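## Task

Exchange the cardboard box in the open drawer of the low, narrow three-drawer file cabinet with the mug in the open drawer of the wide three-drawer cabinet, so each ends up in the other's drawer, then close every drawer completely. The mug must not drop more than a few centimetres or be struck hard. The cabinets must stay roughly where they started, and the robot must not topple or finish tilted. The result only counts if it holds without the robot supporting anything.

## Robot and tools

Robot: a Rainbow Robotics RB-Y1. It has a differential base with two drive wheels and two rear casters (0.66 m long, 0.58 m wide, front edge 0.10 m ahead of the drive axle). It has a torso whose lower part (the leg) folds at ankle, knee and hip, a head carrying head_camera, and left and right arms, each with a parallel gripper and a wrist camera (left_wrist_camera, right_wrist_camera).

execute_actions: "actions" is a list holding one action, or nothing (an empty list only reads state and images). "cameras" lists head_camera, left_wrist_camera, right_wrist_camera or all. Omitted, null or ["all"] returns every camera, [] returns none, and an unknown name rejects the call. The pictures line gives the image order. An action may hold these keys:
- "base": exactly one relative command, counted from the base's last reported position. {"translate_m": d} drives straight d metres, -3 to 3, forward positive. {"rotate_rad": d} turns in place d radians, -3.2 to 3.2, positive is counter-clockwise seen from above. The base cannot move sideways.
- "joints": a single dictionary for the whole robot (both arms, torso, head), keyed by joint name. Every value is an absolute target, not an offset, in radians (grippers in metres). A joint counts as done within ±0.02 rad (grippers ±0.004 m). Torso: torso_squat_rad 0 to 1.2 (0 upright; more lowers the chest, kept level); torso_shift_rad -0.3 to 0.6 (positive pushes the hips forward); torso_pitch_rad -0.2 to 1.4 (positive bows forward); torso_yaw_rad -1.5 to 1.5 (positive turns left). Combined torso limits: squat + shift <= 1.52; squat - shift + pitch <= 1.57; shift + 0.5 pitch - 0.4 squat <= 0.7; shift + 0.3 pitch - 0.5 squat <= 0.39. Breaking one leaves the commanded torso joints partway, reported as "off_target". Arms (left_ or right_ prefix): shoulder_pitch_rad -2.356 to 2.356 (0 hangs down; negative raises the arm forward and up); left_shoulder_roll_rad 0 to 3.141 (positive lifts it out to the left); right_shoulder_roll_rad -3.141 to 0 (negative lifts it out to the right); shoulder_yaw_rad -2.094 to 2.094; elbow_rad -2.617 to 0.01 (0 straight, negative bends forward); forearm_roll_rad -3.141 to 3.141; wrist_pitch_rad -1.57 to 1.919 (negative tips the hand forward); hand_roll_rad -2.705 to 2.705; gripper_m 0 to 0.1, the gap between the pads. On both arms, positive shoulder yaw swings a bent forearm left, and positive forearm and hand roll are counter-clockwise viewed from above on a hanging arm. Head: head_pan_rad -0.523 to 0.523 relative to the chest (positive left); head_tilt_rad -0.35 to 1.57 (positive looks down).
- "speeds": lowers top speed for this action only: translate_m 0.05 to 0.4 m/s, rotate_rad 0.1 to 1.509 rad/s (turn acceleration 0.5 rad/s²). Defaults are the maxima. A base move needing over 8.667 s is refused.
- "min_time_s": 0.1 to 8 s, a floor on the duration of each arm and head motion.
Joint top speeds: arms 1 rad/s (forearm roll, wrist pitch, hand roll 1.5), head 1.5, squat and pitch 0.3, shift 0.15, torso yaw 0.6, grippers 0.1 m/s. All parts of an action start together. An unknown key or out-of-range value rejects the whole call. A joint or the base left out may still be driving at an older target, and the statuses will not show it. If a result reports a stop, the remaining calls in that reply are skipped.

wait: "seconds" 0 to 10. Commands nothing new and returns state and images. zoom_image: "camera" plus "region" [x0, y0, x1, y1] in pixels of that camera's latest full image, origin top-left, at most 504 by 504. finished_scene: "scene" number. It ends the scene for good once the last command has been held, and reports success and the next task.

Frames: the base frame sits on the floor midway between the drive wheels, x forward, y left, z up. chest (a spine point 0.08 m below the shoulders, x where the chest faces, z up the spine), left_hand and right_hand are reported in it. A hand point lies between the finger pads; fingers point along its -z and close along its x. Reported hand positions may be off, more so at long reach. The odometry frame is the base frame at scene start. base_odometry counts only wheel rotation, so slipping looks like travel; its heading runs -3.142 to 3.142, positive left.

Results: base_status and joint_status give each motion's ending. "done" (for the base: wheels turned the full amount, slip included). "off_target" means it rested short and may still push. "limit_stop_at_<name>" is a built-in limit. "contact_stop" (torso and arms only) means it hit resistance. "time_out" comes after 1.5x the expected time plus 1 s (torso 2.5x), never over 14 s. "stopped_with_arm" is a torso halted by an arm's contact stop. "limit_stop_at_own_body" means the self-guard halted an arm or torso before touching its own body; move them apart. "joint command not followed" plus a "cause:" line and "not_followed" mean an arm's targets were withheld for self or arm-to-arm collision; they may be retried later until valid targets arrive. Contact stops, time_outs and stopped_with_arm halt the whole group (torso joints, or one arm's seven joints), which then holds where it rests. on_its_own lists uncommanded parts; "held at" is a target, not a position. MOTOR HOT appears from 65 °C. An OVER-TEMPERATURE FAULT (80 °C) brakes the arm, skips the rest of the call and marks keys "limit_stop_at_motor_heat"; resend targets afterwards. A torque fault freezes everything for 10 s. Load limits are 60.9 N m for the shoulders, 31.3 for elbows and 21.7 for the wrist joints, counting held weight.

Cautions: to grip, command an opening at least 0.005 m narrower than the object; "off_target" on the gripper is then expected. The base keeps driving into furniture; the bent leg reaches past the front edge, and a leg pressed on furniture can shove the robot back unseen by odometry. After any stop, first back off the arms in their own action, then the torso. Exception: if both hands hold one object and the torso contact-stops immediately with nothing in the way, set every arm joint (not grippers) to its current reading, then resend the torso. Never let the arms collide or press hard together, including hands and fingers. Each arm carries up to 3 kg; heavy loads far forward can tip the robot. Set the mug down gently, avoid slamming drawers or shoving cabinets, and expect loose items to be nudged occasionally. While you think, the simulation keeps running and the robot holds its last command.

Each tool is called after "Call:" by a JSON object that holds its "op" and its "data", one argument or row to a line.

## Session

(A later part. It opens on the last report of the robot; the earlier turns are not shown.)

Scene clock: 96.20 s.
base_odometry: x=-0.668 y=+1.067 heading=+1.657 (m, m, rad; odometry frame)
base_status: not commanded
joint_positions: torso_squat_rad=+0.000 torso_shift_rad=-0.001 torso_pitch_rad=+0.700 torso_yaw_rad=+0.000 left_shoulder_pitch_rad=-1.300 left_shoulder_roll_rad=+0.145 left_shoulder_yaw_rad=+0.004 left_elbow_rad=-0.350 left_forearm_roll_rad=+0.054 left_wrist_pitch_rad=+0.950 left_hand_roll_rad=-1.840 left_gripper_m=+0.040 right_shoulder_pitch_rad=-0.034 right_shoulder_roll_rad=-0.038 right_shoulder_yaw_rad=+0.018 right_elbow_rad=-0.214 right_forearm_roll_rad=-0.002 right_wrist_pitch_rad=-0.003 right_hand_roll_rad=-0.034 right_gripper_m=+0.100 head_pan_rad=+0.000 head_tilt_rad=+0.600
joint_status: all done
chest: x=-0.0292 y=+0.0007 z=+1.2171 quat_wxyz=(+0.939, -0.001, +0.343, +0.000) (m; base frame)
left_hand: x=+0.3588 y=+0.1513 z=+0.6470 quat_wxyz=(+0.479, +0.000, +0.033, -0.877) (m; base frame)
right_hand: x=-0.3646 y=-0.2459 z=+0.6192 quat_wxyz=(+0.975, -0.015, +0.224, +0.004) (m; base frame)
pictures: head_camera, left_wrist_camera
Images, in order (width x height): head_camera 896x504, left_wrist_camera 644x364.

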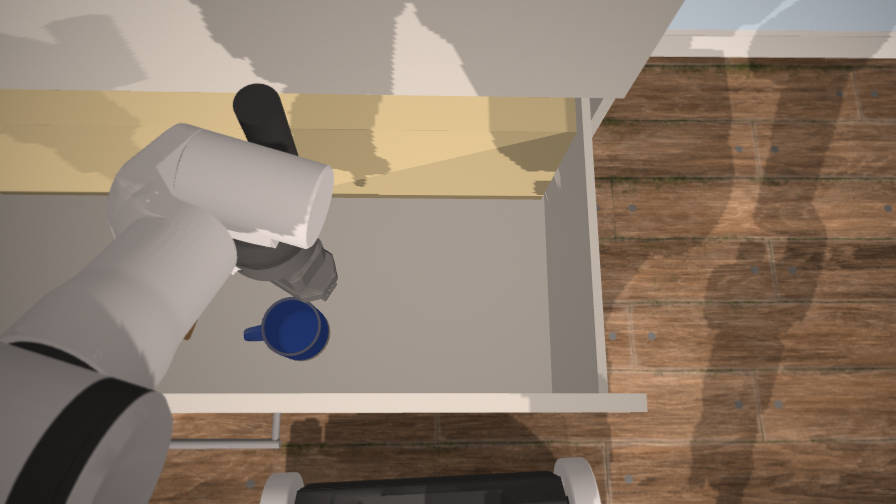

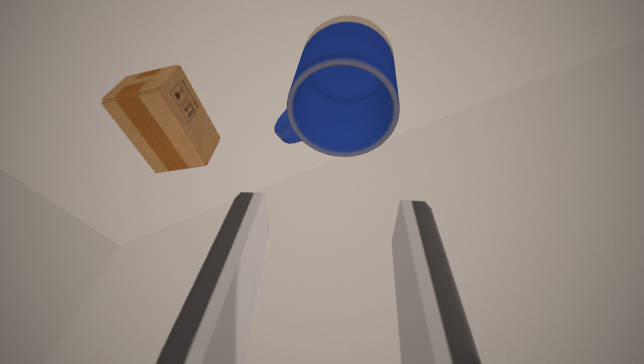

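Call:
{"op": "execute_actions", "data": {
  "actions": [
    {"base":{"translate_m":-0.045},"speeds":{"translate_m":0.1},"joints":{"left_shoulder_roll_rad":0.175,"left_gripper_m":0.1,"torso_squat_rad":0.55}}
  ],
  "cameras": ["left_wrist_camera"]
}}

Call:
{"op": "execute_actions", "data": {
  "actions": [
    {"joints":{"torso_squat_rad":0.75}}
  ],
  "cameras": ["left_wrist_camera"]
}}

Call:
{"op": "execute_actions", "data": {
  "actions": [
    {"joints":{"left_gripper_m":0.04}}
  ],
  "cameras": ["left_wrist_camera"]
}}

Scene clock: 99.27 s.
base_odometry: x=-0.664 y=+1.022 heading=+1.657 (m, m, rad; odometry frame)
base_status: done
joint_positions: torso_squat_rad=+0.550 torso_shift_rad=-0.001 torso_pitch_rad=+0.700 torso_yaw_rad=+0.000 left_shoulder_pitch_rad=-1.300 left_shoulder_roll_rad=+0.175 left_shoulder_yaw_rad=+0.004 left_elbow_rad=-0.350 left_forearm_roll_rad=+0.054 left_wrist_pitch_rad=+0.950 left_hand_roll_rad=-1.840 left_gripper_m=+0.099 right_shoulder_pitch_rad=-0.034 right_shoulder_roll_rad=-0.038 right_shoulder_yaw_rad=+0.018 right_elbow_rad=-0.214 right_forearm_roll_rad=-0.002 right_wrist_pitch_rad=-0.003 right_hand_roll_rad=-0.034 right_gripper_m=+0.100 head_pan_rad=+0.000 head_tilt_rad=+0.600
joint_status: all done
chest: x=-0.0292 y=+0.0007 z=+1.1139 quat_wxyz=(+0.939, -0.001, +0.343, +0.000) (m; base frame)
left_hand: x=+0.3662 y=+0.1715 z=+0.5458 quat_wxyz=(+0.486, +0.010, +0.041, -0.873) (m; base frame)
right_hand: x=-0.3644 y=-0.2459 z=+0.5159 quat_wxyz=(+0.975, -0.015, +0.224, +0.004) (m; base frame)
pictures: left_wrist_camera
Images, in order (width x height): left_wrist_camera 644x364.

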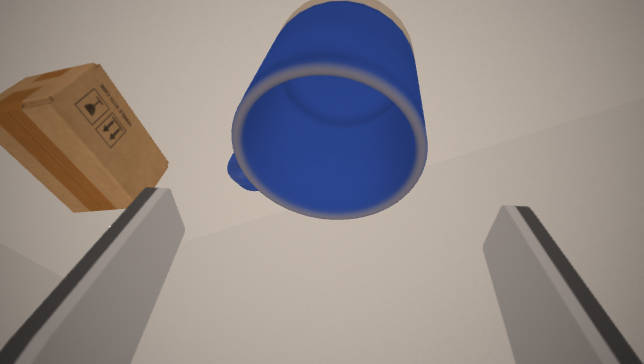

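Scene clock: 100.73 s.
base_odometry: x=-0.664 y=+1.022 heading=+1.657 (m, m, rad; odometry frame)
base_status: not commanded
joint_positions: torso_squat_rad=+0.750 torso_shift_rad=-0.001 torso_pitch_rad=+0.700 torso_yaw_rad=+0.000 left_shoulder_pitch_rad=-1.300 left_shoulder_roll_rad=+0.175 left_shoulder_yaw_rad=+0.004 left_elbow_rad=-0.350 left_forearm_roll_rad=+0.054 left_wrist_pitch_rad=+0.950 left_hand_roll_rad=-1.840 left_gripper_m=+0.099 right_shoulder_pitch_rad=-0.034 right_shoulder_roll_rad=-0.038 right_shoulder_yaw_rad=+0.018 right_elbow_rad=-0.214 right_forearm_roll_rad=-0.002 right_wrist_pitch_rad=-0.003 right_hand_roll_rad=-0.034 right_gripper_m=+0.100 head_pan_rad=+0.000 head_tilt_rad=+0.600
joint_status: all done
chest: x=-0.0291 y=+0.0006 z=+1.0293 quat_wxyz=(+0.939, -0.001, +0.343, +0.000) (m; base frame)
left_hand: x=+0.3662 y=+0.1715 z=+0.4612 quat_wxyz=(+0.486, +0.010, +0.041, -0.873) (m; base frame)
right_hand: x=-0.3644 y=-0.2460 z=+0.4313 quat_wxyz=(+0.975, -0.015, +0.224, +0.004) (m; base frame)
pictures: left_wrist_camera
Images, in order (width x height): left_wrist_camera 644x364.

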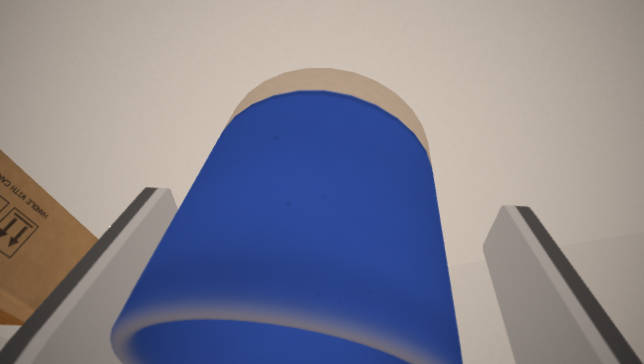

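Scene clock: 101.80 s.
base_odometry: x=-0.664 y=+1.022 heading=+1.657 (m, m, rad; odometry frame)
base_status: not commanded
joint_positions: torso_squat_rad=+0.750 torso_shift_rad=-0.001 torso_pitch_rad=+0.700 torso_yaw_rad=+0.000 left_shoulder_pitch_rad=-1.300 left_shoulder_roll_rad=+0.175 left_shoulder_yaw_rad=+0.004 left_elbow_rad=-0.350 left_forearm_roll_rad=+0.054 left_wrist_pitch_rad=+0.950 left_hand_roll_rad=-1.840 left_gripper_m=+0.081 right_shoulder_pitch_rad=-0.034 right_shoulder_roll_rad=-0.038 right_shoulder_yaw_rad=+0.018 right_elbow_rad=-0.214 right_forearm_roll_rad=-0.002 right_wrist_pitch_rad=-0.003 right_hand_roll_rad=-0.034 right_gripper_m=+0.100 head_pan_rad=+0.000 head_tilt_rad=+0.600
joint_status: left_gripper_m off_target (ended at +0.081, target +0.040)
chest: x=-0.0291 y=+0.0006 z=+1.0293 quat_wxyz=(+0.939, -0.001, +0.343, +0.000) (m; base frame)
left_hand: x=+0.3662 y=+0.1715 z=+0.4612 quat_wxyz=(+0.486, +0.010, +0.041, -0.873) (m; base frame)
right_hand: x=-0.3644 y=-0.2460 z=+0.4313 quat_wxyz=(+0.975, -0.015, +0.224, +0.004) (m; base frame)
pictures: left_wrist_camera
Images, in order (width x height): left_wrist_camera 644x364.

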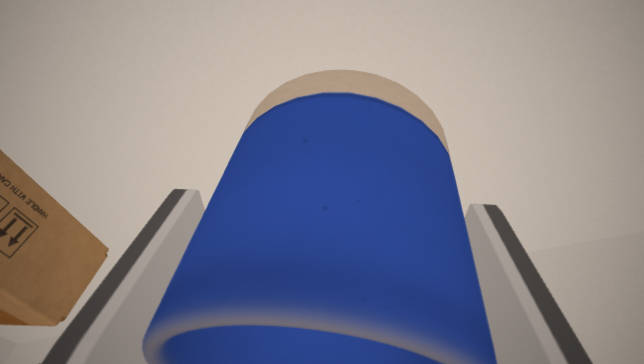

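Call:
{"op": "execute_actions", "data": {
  "actions": [
    {"joints":{"torso_squat_rad":0.0}}
  ],
  "cameras": []
}}

Call:
{"op": "execute_actions", "data": {
  "actions": [
    {"joints":{"left_shoulder_pitch_rad":-1.4,"left_elbow_rad":-1.1,"left_wrist_pitch_rad":1.8},"min_time_s":2}
  ],
  "cameras": ["head_camera","left_wrist_camera"]
}}

Scene clock: 105.80 s.
base_odometry: x=-0.664 y=+1.022 heading=+1.657 (m, m, rad; odometry frame)
base_status: not commanded
joint_positions: torso_squat_rad=+0.000 torso_shift_rad=-0.001 torso_pitch_rad=+0.700 torso_yaw_rad=+0.000 left_shoulder_pitch_rad=-1.300 left_shoulder_roll_rad=+0.175 left_shoulder_yaw_rad=+0.004 left_elbow_rad=-0.350 left_forearm_roll_rad=+0.054 left_wrist_pitch_rad=+0.950 left_hand_roll_rad=-1.840 left_gripper_m=+0.081 right_shoulder_pitch_rad=-0.034 right_shoulder_roll_rad=-0.038 right_shoulder_yaw_rad=+0.018 right_elbow_rad=-0.214 right_forearm_roll_rad=-0.002 right_wrist_pitch_rad=-0.003 right_hand_roll_rad=-0.034 right_gripper_m=+0.100 head_pan_rad=+0.000 head_tilt_rad=+0.600
joint_status: all done
chest: x=-0.0291 y=+0.0007 z=+1.2171 quat_wxyz=(+0.939, -0.001, +0.343, +0.000) (m; base frame)
left_hand: x=+0.3660 y=+0.1716 z=+0.6489 quat_wxyz=(+0.486, +0.009, +0.041, -0.873) (m; base frame)
right_hand: x=-0.3646 y=-0.2459 z=+0.6192 quat_wxyz=(+0.975, -0.015, +0.224, +0.004) (m; base frame)
pictures: none
No camera images: the call's "cameras" was empty. Leave "cameras" out to get every camera's image.

Scene clock: 108.10 s.
base_odometry: x=-0.664 y=+1.022 heading=+1.657 (m, m, rad; odometry frame)
base_status: not commanded
joint_positions: torso_squat_rad=+0.000 torso_shift_rad=-0.001 torso_pitch_rad=+0.700 torso_yaw_rad=+0.000 left_shoulder_pitch_rad=-1.399 left_shoulder_roll_rad=+0.175 left_shoulder_yaw_rad=+0.004 left_elbow_rad=-1.100 left_forearm_roll_rad=+0.054 left_wrist_pitch_rad=+1.800 left_hand_roll_rad=-1.840 left_gripper_m=+0.081 right_shoulder_pitch_rad=-0.034 right_shoulder_roll_rad=-0.038 right_shoulder_yaw_rad=+0.018 right_elbow_rad=-0.214 right_forearm_roll_rad=-0.002 right_wrist_pitch_rad=-0.003 right_hand_roll_rad=-0.034 right_gripper_m=+0.100 head_pan_rad=+0.000 head_tilt_rad=+0.600
joint_status: all done
chest: x=-0.0292 y=+0.0007 z=+1.2171 quat_wxyz=(+0.939, -0.001, +0.343, +0.000) (m; base frame)
left_hand: x=+0.4476 y=+0.1141 z=+0.8629 quat_wxyz=(+0.461, +0.007, +0.043, -0.886) (m; base frame)
right_hand: x=-0.3646 y=-0.2459 z=+0.6192 quat_wxyz=(+0.975, -0.015, +0.224, +0.004) (m; base frame)
pictures: head_camera, left_wrist_camera
Images, in order (width x height): head_camera 896x504, left_wrist_camera 644x364.

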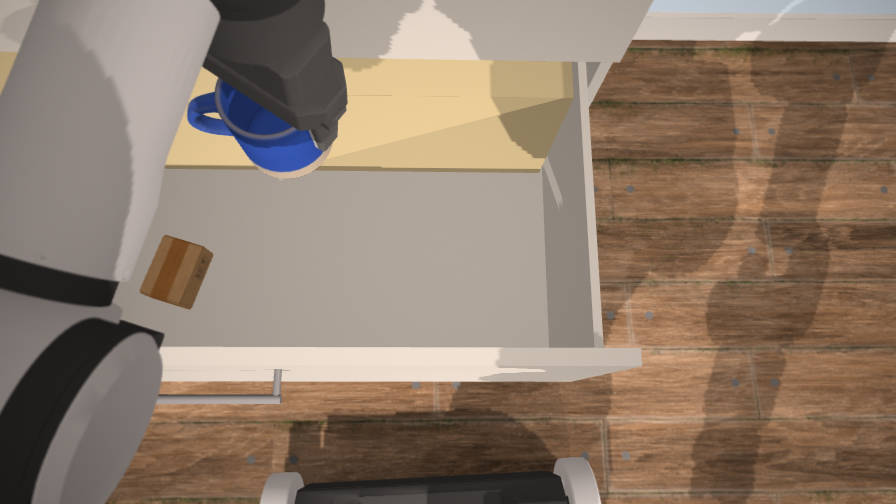

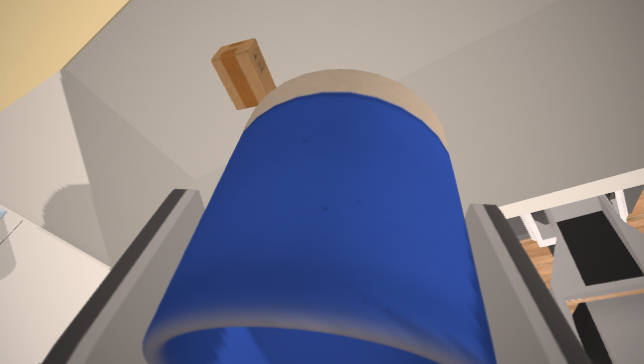

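Back up, fold left, extend right.

Call:
{"op": "execute_actions", "data": {
  "actions": [
    {"base":{"translate_m":-0.35},"speeds":{"translate_m":0.2}}
  ],
  "cameras": []
}}

Call:
{"op": "execute_actions", "data": {
  "actions": [
    {"joints":{"torso_squat_rad":0.7,"left_shoulder_pitch_rad":-0.9,"left_shoulder_roll_rad":0.4,"left_elbow_rad":-1.7,"left_wrist_pitch_rad":1.9,"right_shoulder_pitch_rad":-1.45,"right_elbow_rad":-0.3,"right_wrist_pitch_rad":-0.4,"right_gripper_m":0.0},"min_time_s":3}
  ],
  "cameras": ["head_camera"]
}}

Scene clock: 111.23 s.
base_odometry: x=-0.634 y=+0.673 heading=+1.656 (m, m, rad; odometry frame)
base_status: done
joint_positions: torso_squat_rad=+0.000 torso_shift_rad=-0.001 torso_pitch_rad=+0.700 torso_yaw_rad=+0.000 left_shoulder_pitch_rad=-1.399 left_shoulder_roll_rad=+0.175 left_shoulder_yaw_rad=+0.004 left_elbow_rad=-1.100 left_forearm_roll_rad=+0.054 left_wrist_pitch_rad=+1.800 left_hand_roll_rad=-1.840 left_gripper_m=+0.081 right_shoulder_pitch_rad=-0.034 right_shoulder_roll_rad=-0.038 right_shoulder_yaw_rad=+0.018 right_elbow_rad=-0.214 right_forearm_roll_rad=-0.002 right_wrist_pitch_rad=-0.003 right_hand_roll_rad=-0.034 right_gripper_m=+0.100 head_pan_rad=+0.000 head_tilt_rad=+0.600
joint_status: not commanded
chest: x=-0.0292 y=+0.0007 z=+1.2171 quat_wxyz=(+0.939, -0.001, +0.343, +0.000) (m; base frame)
left_hand: x=+0.4476 y=+0.1141 z=+0.8631 quat_wxyz=(+0.461, +0.008, +0.043, -0.886) (m; base frame)
right_hand: x=-0.3646 y=-0.2459 z=+0.6192 quat_wxyz=(+0.975, -0.015, +0.224, +0.004) (m; base frame)
pictures: none
No camera images: the call's "cameras" was empty. Leave "cameras" out to get every camera's image.

Scene clock: 114.63 s.
base_odometry: x=-0.634 y=+0.673 heading=+1.656 (m, m, rad; odometry frame)
base_status: not commanded
joint_positions: torso_squat_rad=+0.700 torso_shift_rad=-0.001 torso_pitch_rad=+0.700 torso_yaw_rad=+0.000 left_shoulder_pitch_rad=-0.900 left_shoulder_roll_rad=+0.400 left_shoulder_yaw_rad=+0.004 left_elbow_rad=-1.700 left_forearm_roll_rad=+0.054 left_wrist_pitch_rad=+1.900 left_hand_roll_rad=-1.840 left_gripper_m=+0.081 right_shoulder_pitch_rad=-1.450 right_shoulder_roll_rad=-0.038 right_shoulder_yaw_rad=+0.018 right_elbow_rad=-0.300 right_forearm_roll_rad=-0.002 right_wrist_pitch_rad=-0.400 right_hand_roll_rad=-0.034 right_gripper_m=+0.000 head_pan_rad=+0.000 head_tilt_rad=+0.600
joint_status: all done
chest: x=-0.0291 y=+0.0006 z=+1.0525 quat_wxyz=(+0.939, -0.001, +0.343, +0.000) (m; base frame)
left_hand: x=+0.3676 y=+0.2749 z=+0.6814 quat_wxyz=(+0.507, +0.079, +0.104, -0.852) (m; base frame)
right_hand: x=+0.5909 y=+0.0359 z=+0.7124 quat_wxyz=(+0.750, +0.138, -0.625, +0.170) (m; base frame)
pictures: head_camera
Images, in order (width x height): head_camera 896x504.

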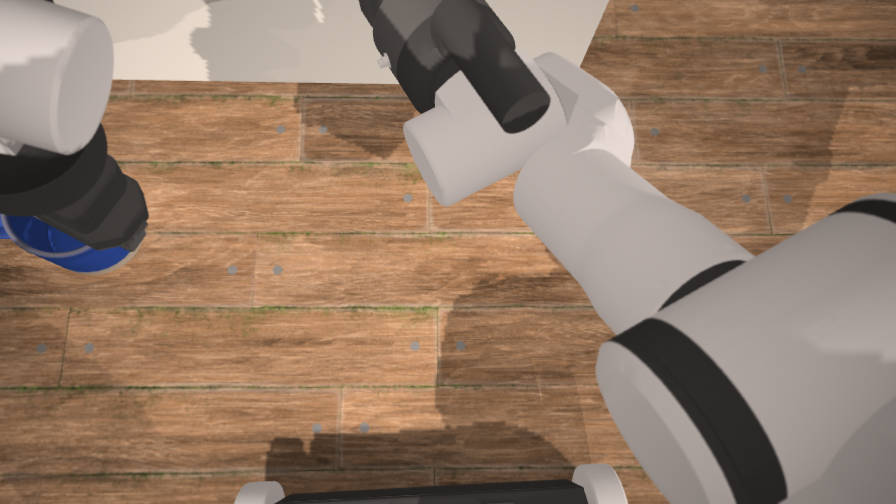

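Lower right hand, then push.

Call:
{"op": "execute_actions", "data": {
  "actions": [
    {"joints":{"right_shoulder_pitch_rad":-1.25,"right_wrist_pitch_rad":-0.6,"head_tilt_rad":0.1}}
  ],
  "cameras": []
}}

Call:
{"op": "execute_actions", "data": {
  "actions": [
    {"base":{"translate_m":0.36},"speeds":{"translate_m":0.08}}
  ],
  "cameras": ["head_camera"]
}}

Scene clock: 116.40 s.
base_odometry: x=-0.634 y=+0.673 heading=+1.656 (m, m, rad; odometry frame)
base_status: not commanded
joint_positions: torso_squat_rad=+0.700 torso_shift_rad=-0.001 torso_pitch_rad=+0.700 torso_yaw_rad=+0.000 left_shoulder_pitch_rad=-0.900 left_shoulder_roll_rad=+0.400 left_shoulder_yaw_rad=+0.004 left_elbow_rad=-1.700 left_forearm_roll_rad=+0.054 left_wrist_pitch_rad=+1.900 left_hand_roll_rad=-1.840 left_gripper_m=+0.081 right_shoulder_pitch_rad=-1.250 right_shoulder_roll_rad=-0.038 right_shoulder_yaw_rad=+0.018 right_elbow_rad=-0.300 right_forearm_roll_rad=-0.002 right_wrist_pitch_rad=-0.600 right_hand_roll_rad=-0.034 right_gripper_m=+0.000 head_pan_rad=+0.000 head_tilt_rad=+0.100
joint_status: all done
chest: x=-0.0291 y=+0.0006 z=+1.0525 quat_wxyz=(+0.939, -0.001, +0.343, +0.000) (m; base frame)
left_hand: x=+0.3676 y=+0.2750 z=+0.6815 quat_wxyz=(+0.507, +0.079, +0.105, -0.852) (m; base frame)
right_hand: x=+0.5283 y=-0.0075 z=+0.6463 quat_wxyz=(+0.752, +0.137, -0.629, +0.139) (m; base frame)
pictures: none
No camera images: the call's "cameras" was empty. Leave "cameras" out to get every camera's image.

Scene clock: 121.40 s.
base_odometry: x=-0.665 y=+1.032 heading=+1.656 (m, m, rad; odometry frame)
base_status: done
joint_positions: torso_squat_rad=+0.700 torso_shift_rad=-0.001 torso_pitch_rad=+0.700 torso_yaw_rad=+0.000 left_shoulder_pitch_rad=-0.900 left_shoulder_roll_rad=+0.400 left_shoulder_yaw_rad=+0.004 left_elbow_rad=-1.700 left_forearm_roll_rad=+0.054 left_wrist_pitch_rad=+1.900 left_hand_roll_rad=-1.840 left_gripper_m=+0.081 right_shoulder_pitch_rad=-1.250 right_shoulder_roll_rad=-0.038 right_shoulder_yaw_rad=+0.019 right_elbow_rad=-0.300 right_forearm_roll_rad=-0.002 right_wrist_pitch_rad=-0.600 right_hand_roll_rad=-0.034 right_gripper_m=+0.000 head_pan_rad=+0.000 head_tilt_rad=+0.100
joint_status: not commanded
chest: x=-0.0290 y=+0.0006 z=+1.0525 quat_wxyz=(+0.939, -0.001, +0.343, +0.000) (m; base frame)
left_hand: x=+0.3676 y=+0.2750 z=+0.6814 quat_wxyz=(+0.507, +0.079, +0.105, -0.852) (m; base frame)
right_hand: x=+0.5283 y=-0.0075 z=+0.6462 quat_wxyz=(+0.753, +0.137, -0.629, +0.139) (m; base frame)
pictures: head_camera
Images, in order (width x height): head_camera 896x504.

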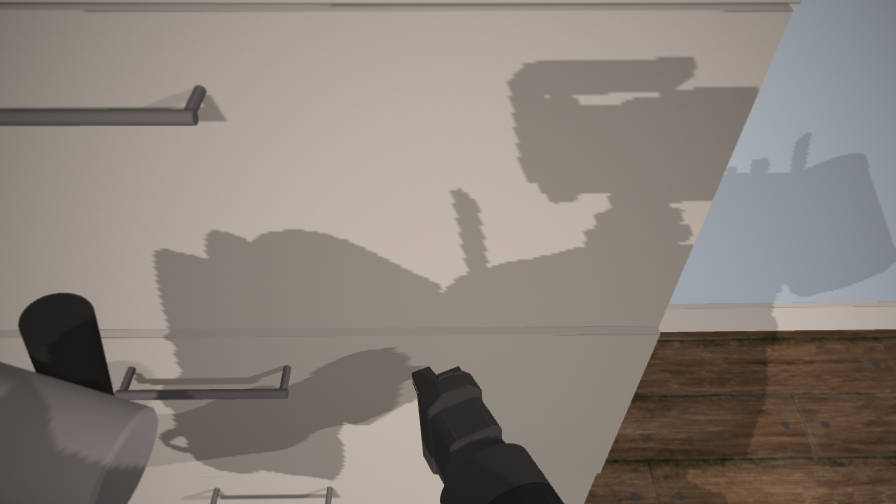

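Call:
{"op": "execute_actions", "data": {
  "actions": [
    {"base":{"translate_m":0.03},"speeds":{"translate_m":0.05}}
  ],
  "cameras": []
}}

Call:
{"op": "execute_actions", "data": {
  "actions": [
    {"base":{"translate_m":-0.39}}
  ],
  "cameras": ["head_camera"]
}}

Call:
{"op": "execute_actions", "data": {
  "actions": [
    {"base":{"rotate_rad":-2.824},"joints":{"torso_squat_rad":0.0,"head_tilt_rad":0.6,"left_shoulder_pitch_rad":-1.4,"left_shoulder_roll_rad":0.175,"left_elbow_rad":-1.1,"left_wrist_pitch_rad":1.8,"right_shoulder_pitch_rad":-0.7,"right_wrist_pitch_rad":0,"right_shoulder_roll_rad":-0.2},"min_time_s":3}
  ],
  "cameras": []
}}

Call:
{"op": "execute_actions", "data": {
  "actions": [
    {"base":{"translate_m":1.848}}
  ],
  "cameras": []
}}

Call:
{"op": "execute_actions", "data": {
  "actions": [
    {"base":{"rotate_rad":-0.316}}
  ],
  "cameras": []
}}

Call:
{"op": "execute_actions", "data": {
  "actions": [
    {"base":{"translate_m":0.3},"speeds":{"translate_m":0.2}}
  ],
  "cameras": ["head_camera","left_wrist_camera"]
}}

Scene clock: 133.03 s.
TORQUE FAULT: right_shoulder_pitch_rad reached its load limit. The robot stopped for 10 seconds, dropped its targets and accepts commands again. The stop added 9.2 s to the call and to motion_time.
base_odometry: x=-0.667 y=+1.058 heading=+1.655 (m, m, rad; odometry frame)
base_status: done
joint_positions: torso_squat_rad=+0.700 torso_shift_rad=-0.002 torso_pitch_rad=+0.700 torso_yaw_rad=+0.000 left_shoulder_pitch_rad=-0.900 left_shoulder_roll_rad=+0.400 left_shoulder_yaw_rad=+0.004 left_elbow_rad=-1.700 left_forearm_roll_rad=+0.054 left_wrist_pitch_rad=+1.900 left_hand_roll_rad=-1.840 left_gripper_m=+0.080 right_shoulder_pitch_rad=-1.232 right_shoulder_roll_rad=-0.028 right_shoulder_yaw_rad=+0.023 right_elbow_rad=-0.291 right_forearm_roll_rad=+0.001 right_wrist_pitch_rad=-0.601 right_hand_roll_rad=-0.034 right_gripper_m=+0.000 head_pan_rad=+0.000 head_tilt_rad=+0.100
joint_status: not commanded
chest: x=-0.0296 y=+0.0006 z=+1.0526 quat_wxyz=(+0.939, -0.001, +0.343, +0.000) (m; base frame)
left_hand: x=+0.3673 y=+0.2750 z=+0.6818 quat_wxyz=(+0.507, +0.079, +0.104, -0.852) (m; base frame)
right_hand: x=+0.5159 y=-0.0048 z=+0.6344 quat_wxyz=(+0.760, +0.140, -0.619, +0.140) (m; base frame)
pictures: none
No camera images: the call's "cameras" was empty. Leave "cameras" out to get every camera's image.

not run: a stop came earlier in this reply.

not run: a stop came earlier in this reply.

not run: a stop came earlier in this reply.

not run: a stop came earlier in this reply.

not run: a stop came earlier in this reply.

Call:
{"op": "execute_actions", "data": {
  "actions": [
    {"base":{"translate_m":-0.385},"joints":{"left_gripper_m":0.04}}
  ],
  "cameras": ["head_camera"]
}}

Call:
{"op": "execute_actions", "data": {
  "actions": [
    {"base":{"rotate_rad":-2.824},"joints":{"torso_squat_rad":0.0,"head_tilt_rad":0.6,"left_shoulder_pitch_rad":-1.4,"left_shoulder_roll_rad":0.175,"left_elbow_rad":-1.1,"left_wrist_pitch_rad":1.8,"right_shoulder_pitch_rad":-0.7,"right_wrist_pitch_rad":0,"right_shoulder_roll_rad":-0.2},"min_time_s":3}
  ],
  "cameras": []
}}

Call:
{"op": "execute_actions", "data": {
  "actions": [
    {"base":{"translate_m":1.848}}
  ],
  "cameras": []
}}

Call:
{"op": "execute_actions", "data": {
  "actions": [
    {"base":{"rotate_rad":-0.316}}
  ],
  "cameras": []
}}

Call:
{"op": "execute_actions", "data": {
  "actions": [
    {"base":{"translate_m":0.3},"speeds":{"translate_m":0.2}}
  ],
  "cameras": ["head_camera","left_wrist_camera"]
}}

Scene clock: 136.13 s.
base_odometry: x=-0.634 y=+0.674 heading=+1.654 (m, m, rad; odometry frame)
base_status: done
joint_positions: torso_squat_rad=+0.700 torso_shift_rad=-0.001 torso_pitch_rad=+0.700 torso_yaw_rad=+0.000 left_shoulder_pitch_rad=-0.900 left_shoulder_roll_rad=+0.400 left_shoulder_yaw_rad=+0.004 left_elbow_rad=-1.700 left_forearm_roll_rad=+0.054 left_wrist_pitch_rad=+1.900 left_hand_roll_rad=-1.840 left_gripper_m=+0.080 right_shoulder_pitch_rad=-1.239 right_shoulder_roll_rad=-0.032 right_shoulder_yaw_rad=+0.021 right_elbow_rad=-0.295 right_forearm_roll_rad=+0.000 right_wrist_pitch_rad=-0.601 right_hand_roll_rad=-0.034 right_gripper_m=+0.000 head_pan_rad=+0.000 head_tilt_rad=+0.100
joint_status: left_gripper_m off_target (ended at +0.080, target +0.040)
chest: x=-0.0292 y=+0.0006 z=+1.0526 quat_wxyz=(+0.939, -0.001, +0.343, +0.000) (m; base frame)
left_hand: x=+0.3675 y=+0.2751 z=+0.6815 quat_wxyz=(+0.507, +0.079, +0.105, -0.852) (m; base frame)
right_hand: x=+0.5211 y=-0.0061 z=+0.6391 quat_wxyz=(+0.757, +0.139, -0.623, +0.140) (m; base frame)
pictures: head_camera
Images, in order (width x height): head_camera 896x504.

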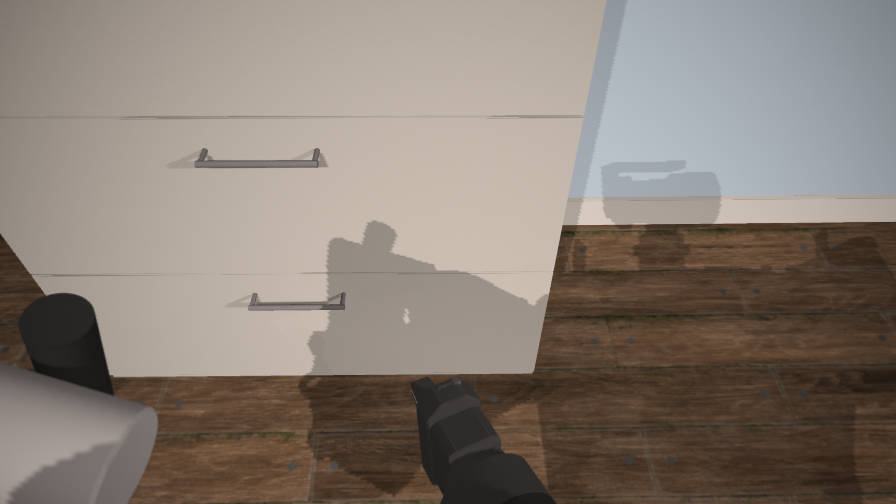

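Scene clock: 141.20 s.
base_odometry: x=-0.634 y=+0.674 heading=-1.169 (m, m, rad; odometry frame)
base_status: done
joint_positions: torso_squat_rad=+0.000 torso_shift_rad=-0.001 torso_pitch_rad=+0.700 torso_yaw_rad=+0.000 left_shoulder_pitch_rad=-1.399 left_shoulder_roll_rad=+0.175 left_shoulder_yaw_rad=+0.004 left_elbow_rad=-1.100 left_forearm_roll_rad=+0.054 left_wrist_pitch_rad=+1.800 left_hand_roll_rad=-1.840 left_gripper_m=+0.080 right_shoulder_pitch_rad=-0.700 right_shoulder_roll_rad=-0.200 right_shoulder_yaw_rad=+0.021 right_elbow_rad=-0.295 right_forearm_roll_rad=+0.000 right_wrist_pitch_rad=+0.000 right_hand_roll_rad=-0.034 right_gripper_m=+0.000 head_pan_rad=+0.000 head_tilt_rad=+0.600
joint_status: all done
chest: x=-0.0292 y=+0.0007 z=+1.2171 quat_wxyz=(+0.939, -0.001, +0.343, +0.000) (m; base frame)
left_hand: x=+0.4476 y=+0.1141 z=+0.8630 quat_wxyz=(+0.461, +0.008, +0.043, -0.886) (m; base frame)
right_hand: x=+0.1584 y=-0.2752 z=+0.5289 quat_wxyz=(+0.983, -0.039, -0.137, +0.113) (m; base frame)
pictures: none
No camera images: the call's "cameras" was empty. Leave "cameras" out to get every camera's image.

Scene clock: 147.17 s.
base_odometry: x=+0.088 y=-1.027 heading=-1.170 (m, m, rad; odometry frame)
base_status: done
joint_positions: torso_squat_rad=+0.000 torso_shift_rad=-0.001 torso_pitch_rad=+0.700 torso_yaw_rad=+0.000 left_shoulder_pitch_rad=-1.400 left_shoulder_roll_rad=+0.175 left_shoulder_yaw_rad=+0.004 left_elbow_rad=-1.100 left_forearm_roll_rad=+0.054 left_wrist_pitch_rad=+1.800 left_hand_roll_rad=-1.840 left_gripper_m=+0.080 right_shoulder_pitch_rad=-0.700 right_shoulder_roll_rad=-0.200 right_shoulder_yaw_rad=+0.021 right_elbow_rad=-0.295 right_forearm_roll_rad=+0.000 right_wrist_pitch_rad=+0.000 right_hand_roll_rad=-0.034 right_gripper_m=+0.000 head_pan_rad=+0.000 head_tilt_rad=+0.600
joint_status: not commanded
chest: x=-0.0292 y=+0.0007 z=+1.2171 quat_wxyz=(+0.939, -0.001, +0.343, +0.000) (m; base frame)
left_hand: x=+0.4477 y=+0.1141 z=+0.8631 quat_wxyz=(+0.461, +0.008, +0.043, -0.886) (m; base frame)
right_hand: x=+0.1584 y=-0.2753 z=+0.5289 quat_wxyz=(+0.983, -0.039, -0.137, +0.113) (m; base frame)
pictures: none
No camera images: the call's "cameras" was empty. Leave "cameras" out to get every camera's image.

Scene clock: 149.07 s.
base_odometry: x=+0.088 y=-1.027 heading=-1.485 (m, m, rad; odometry frame)
base_status: done
joint_positions: torso_squat_rad=+0.000 torso_shift_rad=-0.001 torso_pitch_rad=+0.700 torso_yaw_rad=+0.000 left_shoulder_pitch_rad=-1.400 left_shoulder_roll_rad=+0.175 left_shoulder_yaw_rad=+0.004 left_elbow_rad=-1.100 left_forearm_roll_rad=+0.054 left_wrist_pitch_rad=+1.800 left_hand_roll_rad=-1.840 left_gripper_m=+0.080 right_shoulder_pitch_rad=-0.700 right_shoulder_roll_rad=-0.200 right_shoulder_yaw_rad=+0.021 right_elbow_rad=-0.295 right_forearm_roll_rad=+0.000 right_wrist_pitch_rad=+0.000 right_hand_roll_rad=-0.034 right_gripper_m=+0.000 head_pan_rad=+0.000 head_tilt_rad=+0.600
joint_status: not commanded
chest: x=-0.0292 y=+0.0007 z=+1.2171 quat_wxyz=(+0.939, -0.001, +0.343, +0.000) (m; base frame)
left_hand: x=+0.4477 y=+0.1141 z=+0.8631 quat_wxyz=(+0.461, +0.008, +0.043, -0.886) (m; base frame)
right_hand: x=+0.1584 y=-0.2752 z=+0.5289 quat_wxyz=(+0.983, -0.039, -0.137, +0.113) (m; base frame)
pictures: none
No camera images: the call's "cameras" was empty. Leave "cameras" out to get every camera's image.

Scene clock: 151.50 s.
base_odometry: x=+0.113 y=-1.326 heading=-1.485 (m, m, rad; odometry frame)
base_status: done
joint_positions: torso_squat_rad=+0.000 torso_shift_rad=-0.001 torso_pitch_rad=+0.700 torso_yaw_rad=+0.000 left_shoulder_pitch_rad=-1.400 left_shoulder_roll_rad=+0.175 left_shoulder_yaw_rad=+0.004 left_elbow_rad=-1.100 left_forearm_roll_rad=+0.054 left_wrist_pitch_rad=+1.800 left_hand_roll_rad=-1.840 left_gripper_m=+0.080 right_shoulder_pitch_rad=-0.700 right_shoulder_roll_rad=-0.200 right_shoulder_yaw_rad=+0.021 right_elbow_rad=-0.295 right_forearm_roll_rad=+0.000 right_wrist_pitch_rad=+0.000 right_hand_roll_rad=-0.034 right_gripper_m=+0.000 head_pan_rad=+0.000 head_tilt_rad=+0.600
joint_status: not commanded
chest: x=-0.0292 y=+0.0007 z=+1.2171 quat_wxyz=(+0.939, -0.001, +0.343, +0.000) (m; base frame)
left_hand: x=+0.4477 y=+0.1140 z=+0.8631 quat_wxyz=(+0.461, +0.008, +0.043, -0.886) (m; base frame)
right_hand: x=+0.1584 y=-0.2753 z=+0.5289 quat_wxyz=(+0.983, -0.039, -0.137, +0.113) (m; base frame)
pictures: head_camera, left_wrist_camera
Images, in order (width x height): head_camera 896x504, left_wrist_camera 644x364.

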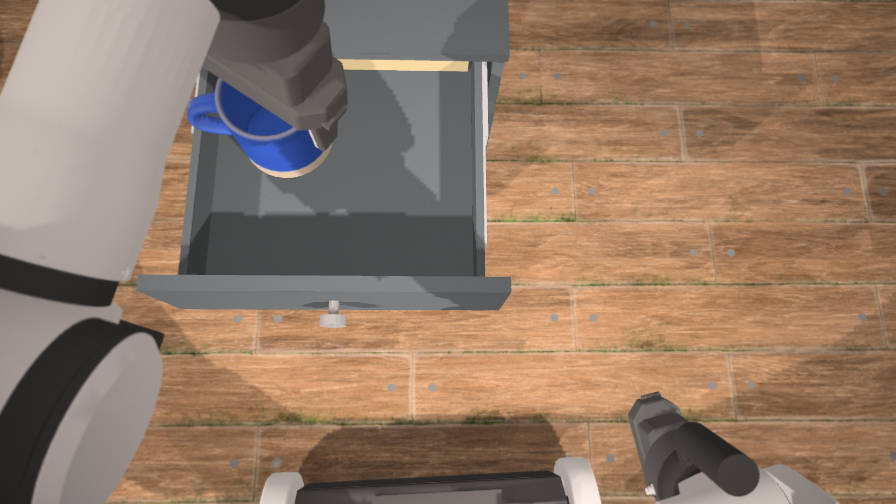

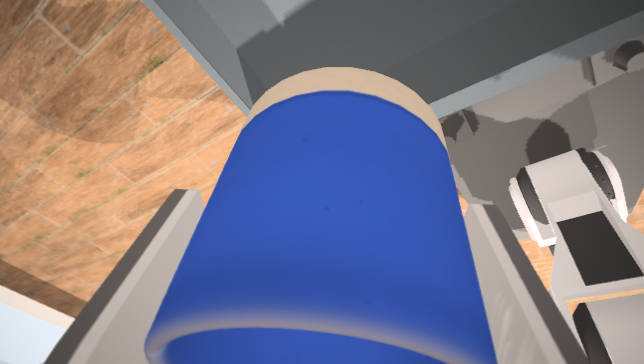

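Call:
{"op": "execute_actions", "data": {
  "actions": [
    {"base":{"translate_m":0.03},"speeds":{"translate_m":0.1},"joints":{"torso_squat_rad":0.8}}
  ],
  "cameras": ["head_camera","left_wrist_camera"]
}}

Scene clock: 155.33 s.
base_odometry: x=+0.116 y=-1.356 heading=-1.485 (m, m, rad; odometry frame)
base_status: done
joint_positions: torso_squat_rad=+0.800 torso_shift_rad=-0.001 torso_pitch_rad=+0.700 torso_yaw_rad=+0.000 left_shoulder_pitch_rad=-1.400 left_shoulder_roll_rad=+0.175 left_shoulder_yaw_rad=+0.004 left_elbow_rad=-1.100 left_forearm_roll_rad=+0.054 left_wrist_pitch_rad=+1.800 left_hand_roll_rad=-1.840 left_gripper_m=+0.080 right_shoulder_pitch_rad=-0.700 right_shoulder_roll_rad=-0.200 right_shoulder_yaw_rad=+0.021 right_elbow_rad=-0.295 right_forearm_roll_rad=+0.000 right_wrist_pitch_rad=+0.000 right_hand_roll_rad=-0.034 right_gripper_m=+0.000 head_pan_rad=+0.000 head_tilt_rad=+0.600
joint_status: all done
chest: x=-0.0290 y=+0.0006 z=+1.0048 quat_wxyz=(+0.939, -0.001, +0.343, +0.000) (m; base frame)
left_hand: x=+0.4479 y=+0.1139 z=+0.6508 quat_wxyz=(+0.461, +0.008, +0.043, -0.886) (m; base frame)
right_hand: x=+0.1585 y=-0.2754 z=+0.3166 quat_wxyz=(+0.983, -0.039, -0.137, +0.113) (m; base frame)
pictures: head_camera, left_wrist_camera
Images, in order (width x height): head_camera 896x504, left_wrist_camera 644x364.

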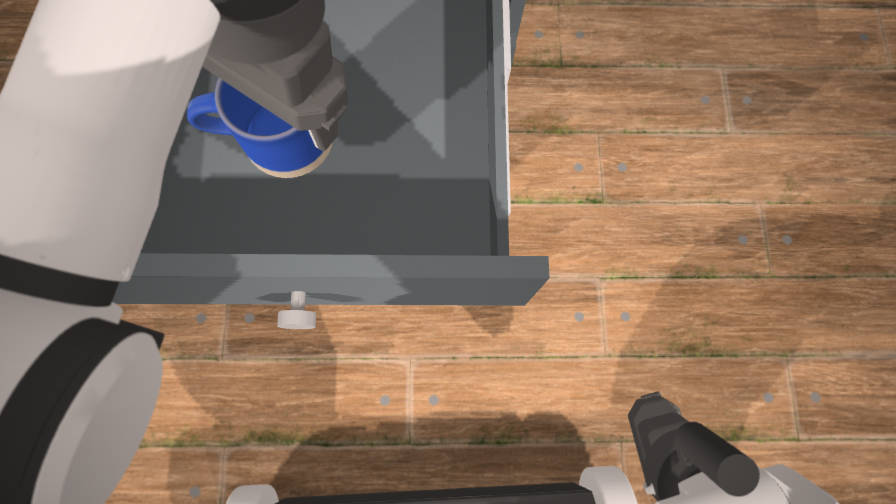

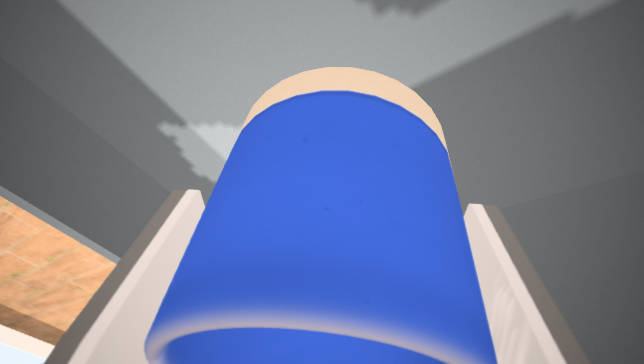

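Call:
{"op": "execute_actions", "data": {
  "actions": [
    {"joints":{"torso_squat_rad":0.865,"left_elbow_rad":-1.05,"left_wrist_pitch_rad":1.75}}
  ],
  "cameras": ["left_wrist_camera"]
}}

Scene clock: 156.53 s.
base_odometry: x=+0.116 y=-1.356 heading=-1.485 (m, m, rad; odometry frame)
base_status: not commanded
joint_positions: torso_squat_rad=+0.865 torso_shift_rad=-0.001 torso_pitch_rad=+0.700 torso_yaw_rad=+0.000 left_shoulder_pitch_rad=-1.399 left_shoulder_roll_rad=+0.175 left_shoulder_yaw_rad=+0.004 left_elbow_rad=-1.050 left_forearm_roll_rad=+0.054 left_wrist_pitch_rad=+1.750 left_hand_roll_rad=-1.840 left_gripper_m=+0.080 right_shoulder_pitch_rad=-0.700 right_shoulder_roll_rad=-0.200 right_shoulder_yaw_rad=+0.021 right_elbow_rad=-0.295 right_forearm_roll_rad=+0.000 right_wrist_pitch_rad=+0.000 right_hand_roll_rad=-0.034 right_gripper_m=+0.000 head_pan_rad=+0.000 head_tilt_rad=+0.600
joint_status: all done
chest: x=-0.0290 y=+0.0006 z=+0.9712 quat_wxyz=(+0.939, -0.001, +0.343, +0.000) (m; base frame)
left_hand: x=+0.4487 y=+0.1152 z=+0.6043 quat_wxyz=(+0.462, +0.007, +0.043, -0.886) (m; base frame)
right_hand: x=+0.1586 y=-0.2754 z=+0.2829 quat_wxyz=(+0.983, -0.039, -0.137, +0.113) (m; base frame)
pictures: left_wrist_camera
Images, in order (width x height): left_wrist_camera 644x364.

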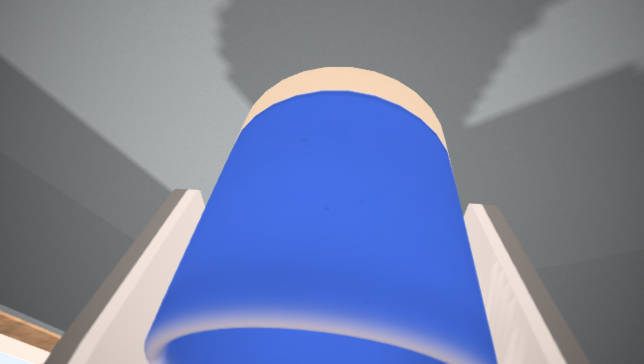

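Slightly lower and release.

Call:
{"op": "execute_actions", "data": {
  "actions": [
    {"joints":{"left_elbow_rad":-1.0,"left_wrist_pitch_rad":1.7}}
  ],
  "cameras": []
}}

Call:
{"op": "execute_actions", "data": {
  "actions": [
    {"joints":{"left_gripper_m":0.1}}
  ],
  "cameras": ["left_wrist_camera"]
}}

Call:
{"op": "execute_actions", "data": {
  "actions": [
    {"joints":{"torso_squat_rad":0.3}}
  ],
  "cameras": ["head_camera"]
}}

Scene clock: 157.70 s.
base_odometry: x=+0.116 y=-1.356 heading=-1.485 (m, m, rad; odometry frame)
base_status: not commanded
joint_positions: torso_squat_rad=+0.865 torso_shift_rad=-0.001 torso_pitch_rad=+0.699 torso_yaw_rad=+0.000 left_shoulder_pitch_rad=-1.403 left_shoulder_roll_rad=+0.175 left_shoulder_yaw_rad=+0.004 left_elbow_rad=-1.002 left_forearm_roll_rad=+0.054 left_wrist_pitch_rad=+1.700 left_hand_roll_rad=-1.840 left_gripper_m=+0.081 right_shoulder_pitch_rad=-0.700 right_shoulder_roll_rad=-0.200 right_shoulder_yaw_rad=+0.021 right_elbow_rad=-0.295 right_forearm_roll_rad=+0.000 right_wrist_pitch_rad=+0.000 right_hand_roll_rad=-0.034 right_gripper_m=+0.000 head_pan_rad=+0.000 head_tilt_rad=+0.600
joint_status: all done
chest: x=-0.0295 y=+0.0006 z=+0.9714 quat_wxyz=(+0.940, -0.001, +0.342, +0.000) (m; base frame)
left_hand: x=+0.4509 y=+0.1158 z=+0.5945 quat_wxyz=(+0.463, +0.010, +0.040, -0.885) (m; base frame)
right_hand: x=+0.1589 y=-0.2753 z=+0.2834 quat_wxyz=(+0.983, -0.039, -0.138, +0.113) (m; base frame)
pictures: none
No camera images: the call's "cameras" was empty. Leave "cameras" out to get every camera's image.

Scene clock: 158.77 s.
base_odometry: x=+0.116 y=-1.356 heading=-1.485 (m, m, rad; odometry frame)
base_status: not commanded
joint_positions: torso_squat_rad=+0.865 torso_shift_rad=-0.001 torso_pitch_rad=+0.700 torso_yaw_rad=+0.000 left_shoulder_pitch_rad=-1.400 left_shoulder_roll_rad=+0.175 left_shoulder_yaw_rad=+0.004 left_elbow_rad=-1.000 left_forearm_roll_rad=+0.054 left_wrist_pitch_rad=+1.700 left_hand_roll_rad=-1.840 left_gripper_m=+0.099 right_shoulder_pitch_rad=-0.700 right_shoulder_roll_rad=-0.200 right_shoulder_yaw_rad=+0.021 right_elbow_rad=-0.295 right_forearm_roll_rad=+0.000 right_wrist_pitch_rad=+0.000 right_hand_roll_rad=-0.034 right_gripper_m=+0.000 head_pan_rad=+0.000 head_tilt_rad=+0.600
joint_status: all done
chest: x=-0.0291 y=+0.0006 z=+0.9712 quat_wxyz=(+0.939, -0.001, +0.343, +0.000) (m; base frame)
left_hand: x=+0.4493 y=+0.1166 z=+0.5921 quat_wxyz=(+0.463, +0.008, +0.042, -0.885) (m; base frame)
right_hand: x=+0.1586 y=-0.2753 z=+0.2830 quat_wxyz=(+0.983, -0.039, -0.137, +0.113) (m; base frame)
pictures: left_wrist_camera
Images, in order (width x height): left_wrist_camera 644x364.

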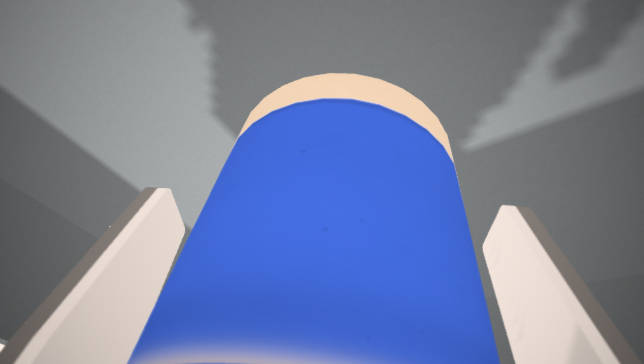

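Scene clock: 161.43 s.
base_odometry: x=+0.116 y=-1.356 heading=-1.485 (m, m, rad; odometry frame)
base_status: not commanded
joint_positions: torso_squat_rad=+0.300 torso_shift_rad=-0.001 torso_pitch_rad=+0.700 torso_yaw_rad=+0.000 left_shoulder_pitch_rad=-1.400 left_shoulder_roll_rad=+0.175 left_shoulder_yaw_rad=+0.004 left_elbow_rad=-1.000 left_forearm_roll_rad=+0.054 left_wrist_pitch_rad=+1.700 left_hand_roll_rad=-1.840 left_gripper_m=+0.099 right_shoulder_pitch_rad=-0.700 right_shoulder_roll_rad=-0.200 right_shoulder_yaw_rad=+0.021 right_elbow_rad=-0.295 right_forearm_roll_rad=+0.000 right_wrist_pitch_rad=+0.000 right_hand_roll_rad=-0.034 right_gripper_m=+0.000 head_pan_rad=+0.000 head_tilt_rad=+0.600
joint_status: all done
chest: x=-0.0292 y=+0.0007 z=+1.1859 quat_wxyz=(+0.939, -0.001, +0.343, +0.000) (m; base frame)
left_hand: x=+0.4490 y=+0.1167 z=+0.8065 quat_wxyz=(+0.463, +0.008, +0.042, -0.885) (m; base frame)
right_hand: x=+0.1584 y=-0.2752 z=+0.4976 quat_wxyz=(+0.983, -0.039, -0.137, +0.113) (m; base frame)
pictures: head_camera
Images, in order (width x height): head_camera 896x504.

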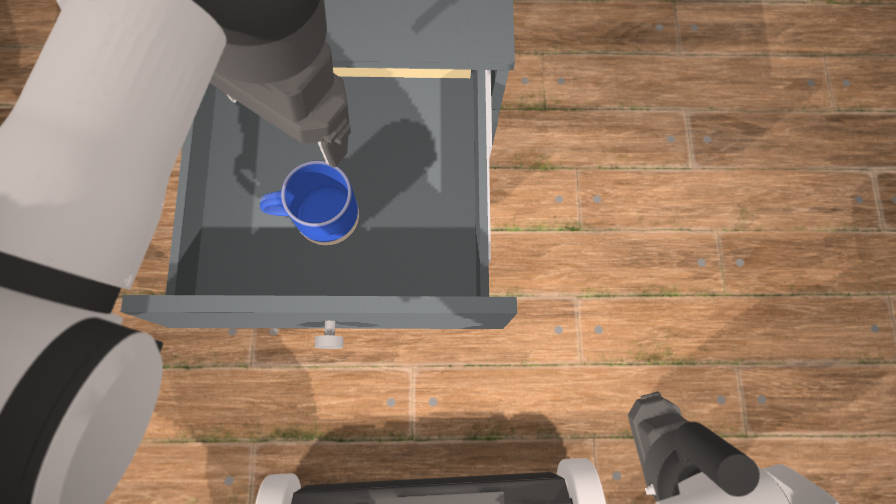

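Call:
{"op": "execute_actions", "data": {
  "actions": [
    {"base":{"translate_m":-0.27}}
  ],
  "cameras": []
}}

Call:
{"op": "execute_actions", "data": {
  "actions": [
    {"joints":{"torso_squat_rad":0.75,"head_tilt_rad":0.2,"left_shoulder_pitch_rad":-0.7,"left_shoulder_roll_rad":0.2,"left_elbow_rad":-0.3,"left_wrist_pitch_rad":0,"right_shoulder_pitch_rad":-1.25,"right_shoulder_roll_rad":-0.038,"right_wrist_pitch_rad":-0.6}}
  ],
  "cameras": []
}}

Call:
{"op": "execute_actions", "data": {
  "actions": [
    {"base":{"translate_m":0.3},"speeds":{"translate_m":0.08}}
  ],
  "cameras": ["head_camera","right_wrist_camera"]
}}

Scene clock: 164.03 s.
base_odometry: x=+0.093 y=-1.087 heading=-1.484 (m, m, rad; odometry frame)
base_status: done
joint_positions: torso_squat_rad=+0.300 torso_shift_rad=-0.001 torso_pitch_rad=+0.700 torso_yaw_rad=+0.000 left_shoulder_pitch_rad=-1.400 left_shoulder_roll_rad=+0.175 left_shoulder_yaw_rad=+0.004 left_elbow_rad=-1.000 left_forearm_roll_rad=+0.054 left_wrist_pitch_rad=+1.700 left_hand_roll_rad=-1.840 left_gripper_m=+0.099 right_shoulder_pitch_rad=-0.700 right_shoulder_roll_rad=-0.200 right_shoulder_yaw_rad=+0.021 right_elbow_rad=-0.295 right_forearm_roll_rad=+0.000 right_wrist_pitch_rad=+0.000 right_hand_roll_rad=-0.034 right_gripper_m=+0.000 head_pan_rad=+0.000 head_tilt_rad=+0.600
joint_status: not commanded
chest: x=-0.0293 y=+0.0007 z=+1.1859 quat_wxyz=(+0.939, -0.001, +0.343, +0.000) (m; base frame)
left_hand: x=+0.4490 y=+0.1167 z=+0.8066 quat_wxyz=(+0.463, +0.008, +0.042, -0.885) (m; base frame)
right_hand: x=+0.1583 y=-0.2753 z=+0.4977 quat_wxyz=(+0.983, -0.039, -0.137, +0.113) (m; base frame)
pictures: none
No camera images: the call's "cameras" was empty. Leave "cameras" out to get every camera's image.

Scene clock: 166.33 s.
base_odometry: x=+0.093 y=-1.087 heading=-1.484 (m, m, rad; odometry frame)
base_status: not commanded
joint_positions: torso_squat_rad=+0.750 torso_shift_rad=-0.001 torso_pitch_rad=+0.700 torso_yaw_rad=+0.000 left_shoulder_pitch_rad=-0.700 left_shoulder_roll_rad=+0.200 left_shoulder_yaw_rad=+0.004 left_elbow_rad=-0.300 left_forearm_roll_rad=+0.054 left_wrist_pitch_rad=+0.000 left_hand_roll_rad=-1.840 left_gripper_m=+0.099 right_shoulder_pitch_rad=-1.250 right_shoulder_roll_rad=-0.038 right_shoulder_yaw_rad=+0.021 right_elbow_rad=-0.295 right_forearm_roll_rad=+0.000 right_wrist_pitch_rad=-0.600 right_hand_roll_rad=-0.034 right_gripper_m=+0.000 head_pan_rad=+0.000 head_tilt_rad=+0.200
joint_status: all done
chest: x=-0.0291 y=+0.0006 z=+1.0293 quat_wxyz=(+0.939, -0.001, +0.343, +0.000) (m; base frame)
left_hand: x=+0.1613 y=+0.2777 z=+0.3412 quat_wxyz=(+0.525, +0.135, -0.056, -0.838) (m; base frame)
right_hand: x=+0.5269 y=-0.0070 z=+0.6214 quat_wxyz=(+0.754, +0.137, -0.627, +0.141) (m; base frame)
pictures: none
No camera images: the call's "cameras" was empty. Leave "cameras" out to get every camera's image.

Scene clock: 170.60 s.
base_odometry: x=+0.119 y=-1.386 heading=-1.485 (m, m, rad; odometry frame)
base_status: done
joint_positions: torso_squat_rad=+0.750 torso_shift_rad=-0.001 torso_pitch_rad=+0.700 torso_yaw_rad=+0.000 left_shoulder_pitch_rad=-0.700 left_shoulder_roll_rad=+0.200 left_shoulder_yaw_rad=+0.004 left_elbow_rad=-0.300 left_forearm_roll_rad=+0.054 left_wrist_pitch_rad=+0.000 left_hand_roll_rad=-1.840 left_gripper_m=+0.099 right_shoulder_pitch_rad=-1.249 right_shoulder_roll_rad=-0.038 right_shoulder_yaw_rad=+0.021 right_elbow_rad=-0.294 right_forearm_roll_rad=+0.000 right_wrist_pitch_rad=-0.600 right_hand_roll_rad=-0.034 right_gripper_m=+0.000 head_pan_rad=+0.000 head_tilt_rad=+0.200
joint_status: not commanded
chest: x=-0.0291 y=+0.0006 z=+1.0293 quat_wxyz=(+0.939, -0.001, +0.343, +0.000) (m; base frame)
left_hand: x=+0.1615 y=+0.2776 z=+0.3413 quat_wxyz=(+0.525, +0.135, -0.056, -0.838) (m; base frame)
right_hand: x=+0.5262 y=-0.0071 z=+0.6206 quat_wxyz=(+0.754, +0.137, -0.627, +0.141) (m; base frame)
pictures: head_camera, right_wrist_camera
Images, in order (width x height): head_camera 896x504, right_wrist_camera 644x364.

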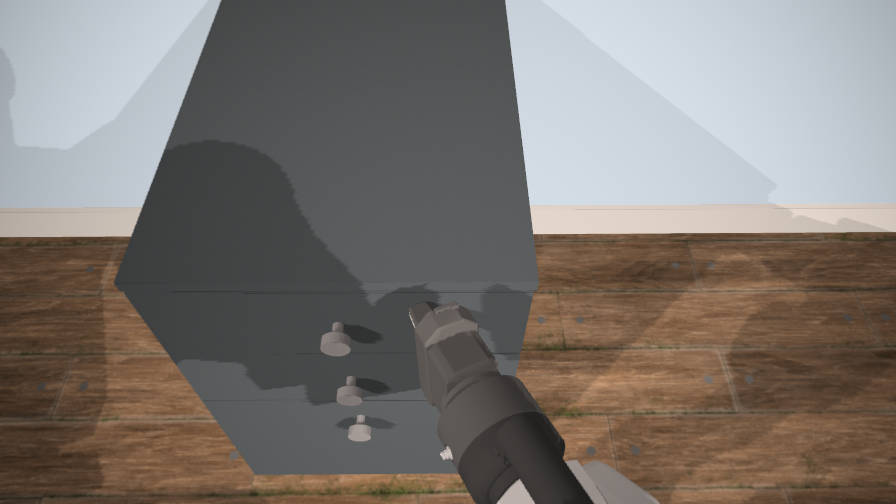

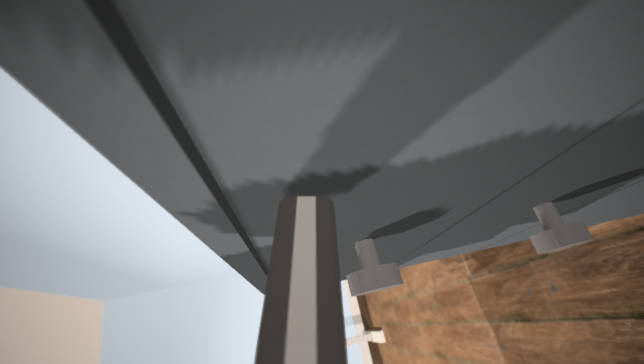

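Shut.

Call:
{"op": "execute_actions", "data": {
  "actions": [
    {"base":{"translate_m":-0.2}}
  ],
  "cameras": []
}}

Call:
{"op": "finished_scene", "data": {
  "scene": 1
}}

Scene clock: 172.87 s.
base_odometry: x=+0.101 y=-1.187 heading=-1.483 (m, m, rad; odometry frame)
base_status: done
joint_positions: torso_squat_rad=+0.750 torso_shift_rad=-0.001 torso_pitch_rad=+0.700 torso_yaw_rad=+0.000 left_shoulder_pitch_rad=-0.700 left_shoulder_roll_rad=+0.200 left_shoulder_yaw_rad=+0.004 left_elbow_rad=-0.300 left_forearm_roll_rad=+0.054 left_wrist_pitch_rad=+0.000 left_hand_roll_rad=-1.840 left_gripper_m=+0.099 right_shoulder_pitch_rad=-1.250 right_shoulder_roll_rad=-0.038 right_shoulder_yaw_rad=+0.021 right_elbow_rad=-0.295 right_forearm_roll_rad=+0.000 right_wrist_pitch_rad=-0.600 right_hand_roll_rad=-0.034 right_gripper_m=+0.000 head_pan_rad=+0.000 head_tilt_rad=+0.200
joint_status: not commanded
chest: x=-0.0292 y=+0.0006 z=+1.0294 quat_wxyz=(+0.939, -0.001, +0.343, +0.000) (m; base frame)
left_hand: x=+0.1615 y=+0.2777 z=+0.3413 quat_wxyz=(+0.525, +0.135, -0.056, -0.838) (m; base frame)
right_hand: x=+0.5268 y=-0.0071 z=+0.6213 quat_wxyz=(+0.754, +0.137, -0.627, +0.141) (m; base frame)
pictures: none
No camera images: the call's "cameras" was empty. Leave "cameras" out to get every camera's image.

The scene is finished: the task was done.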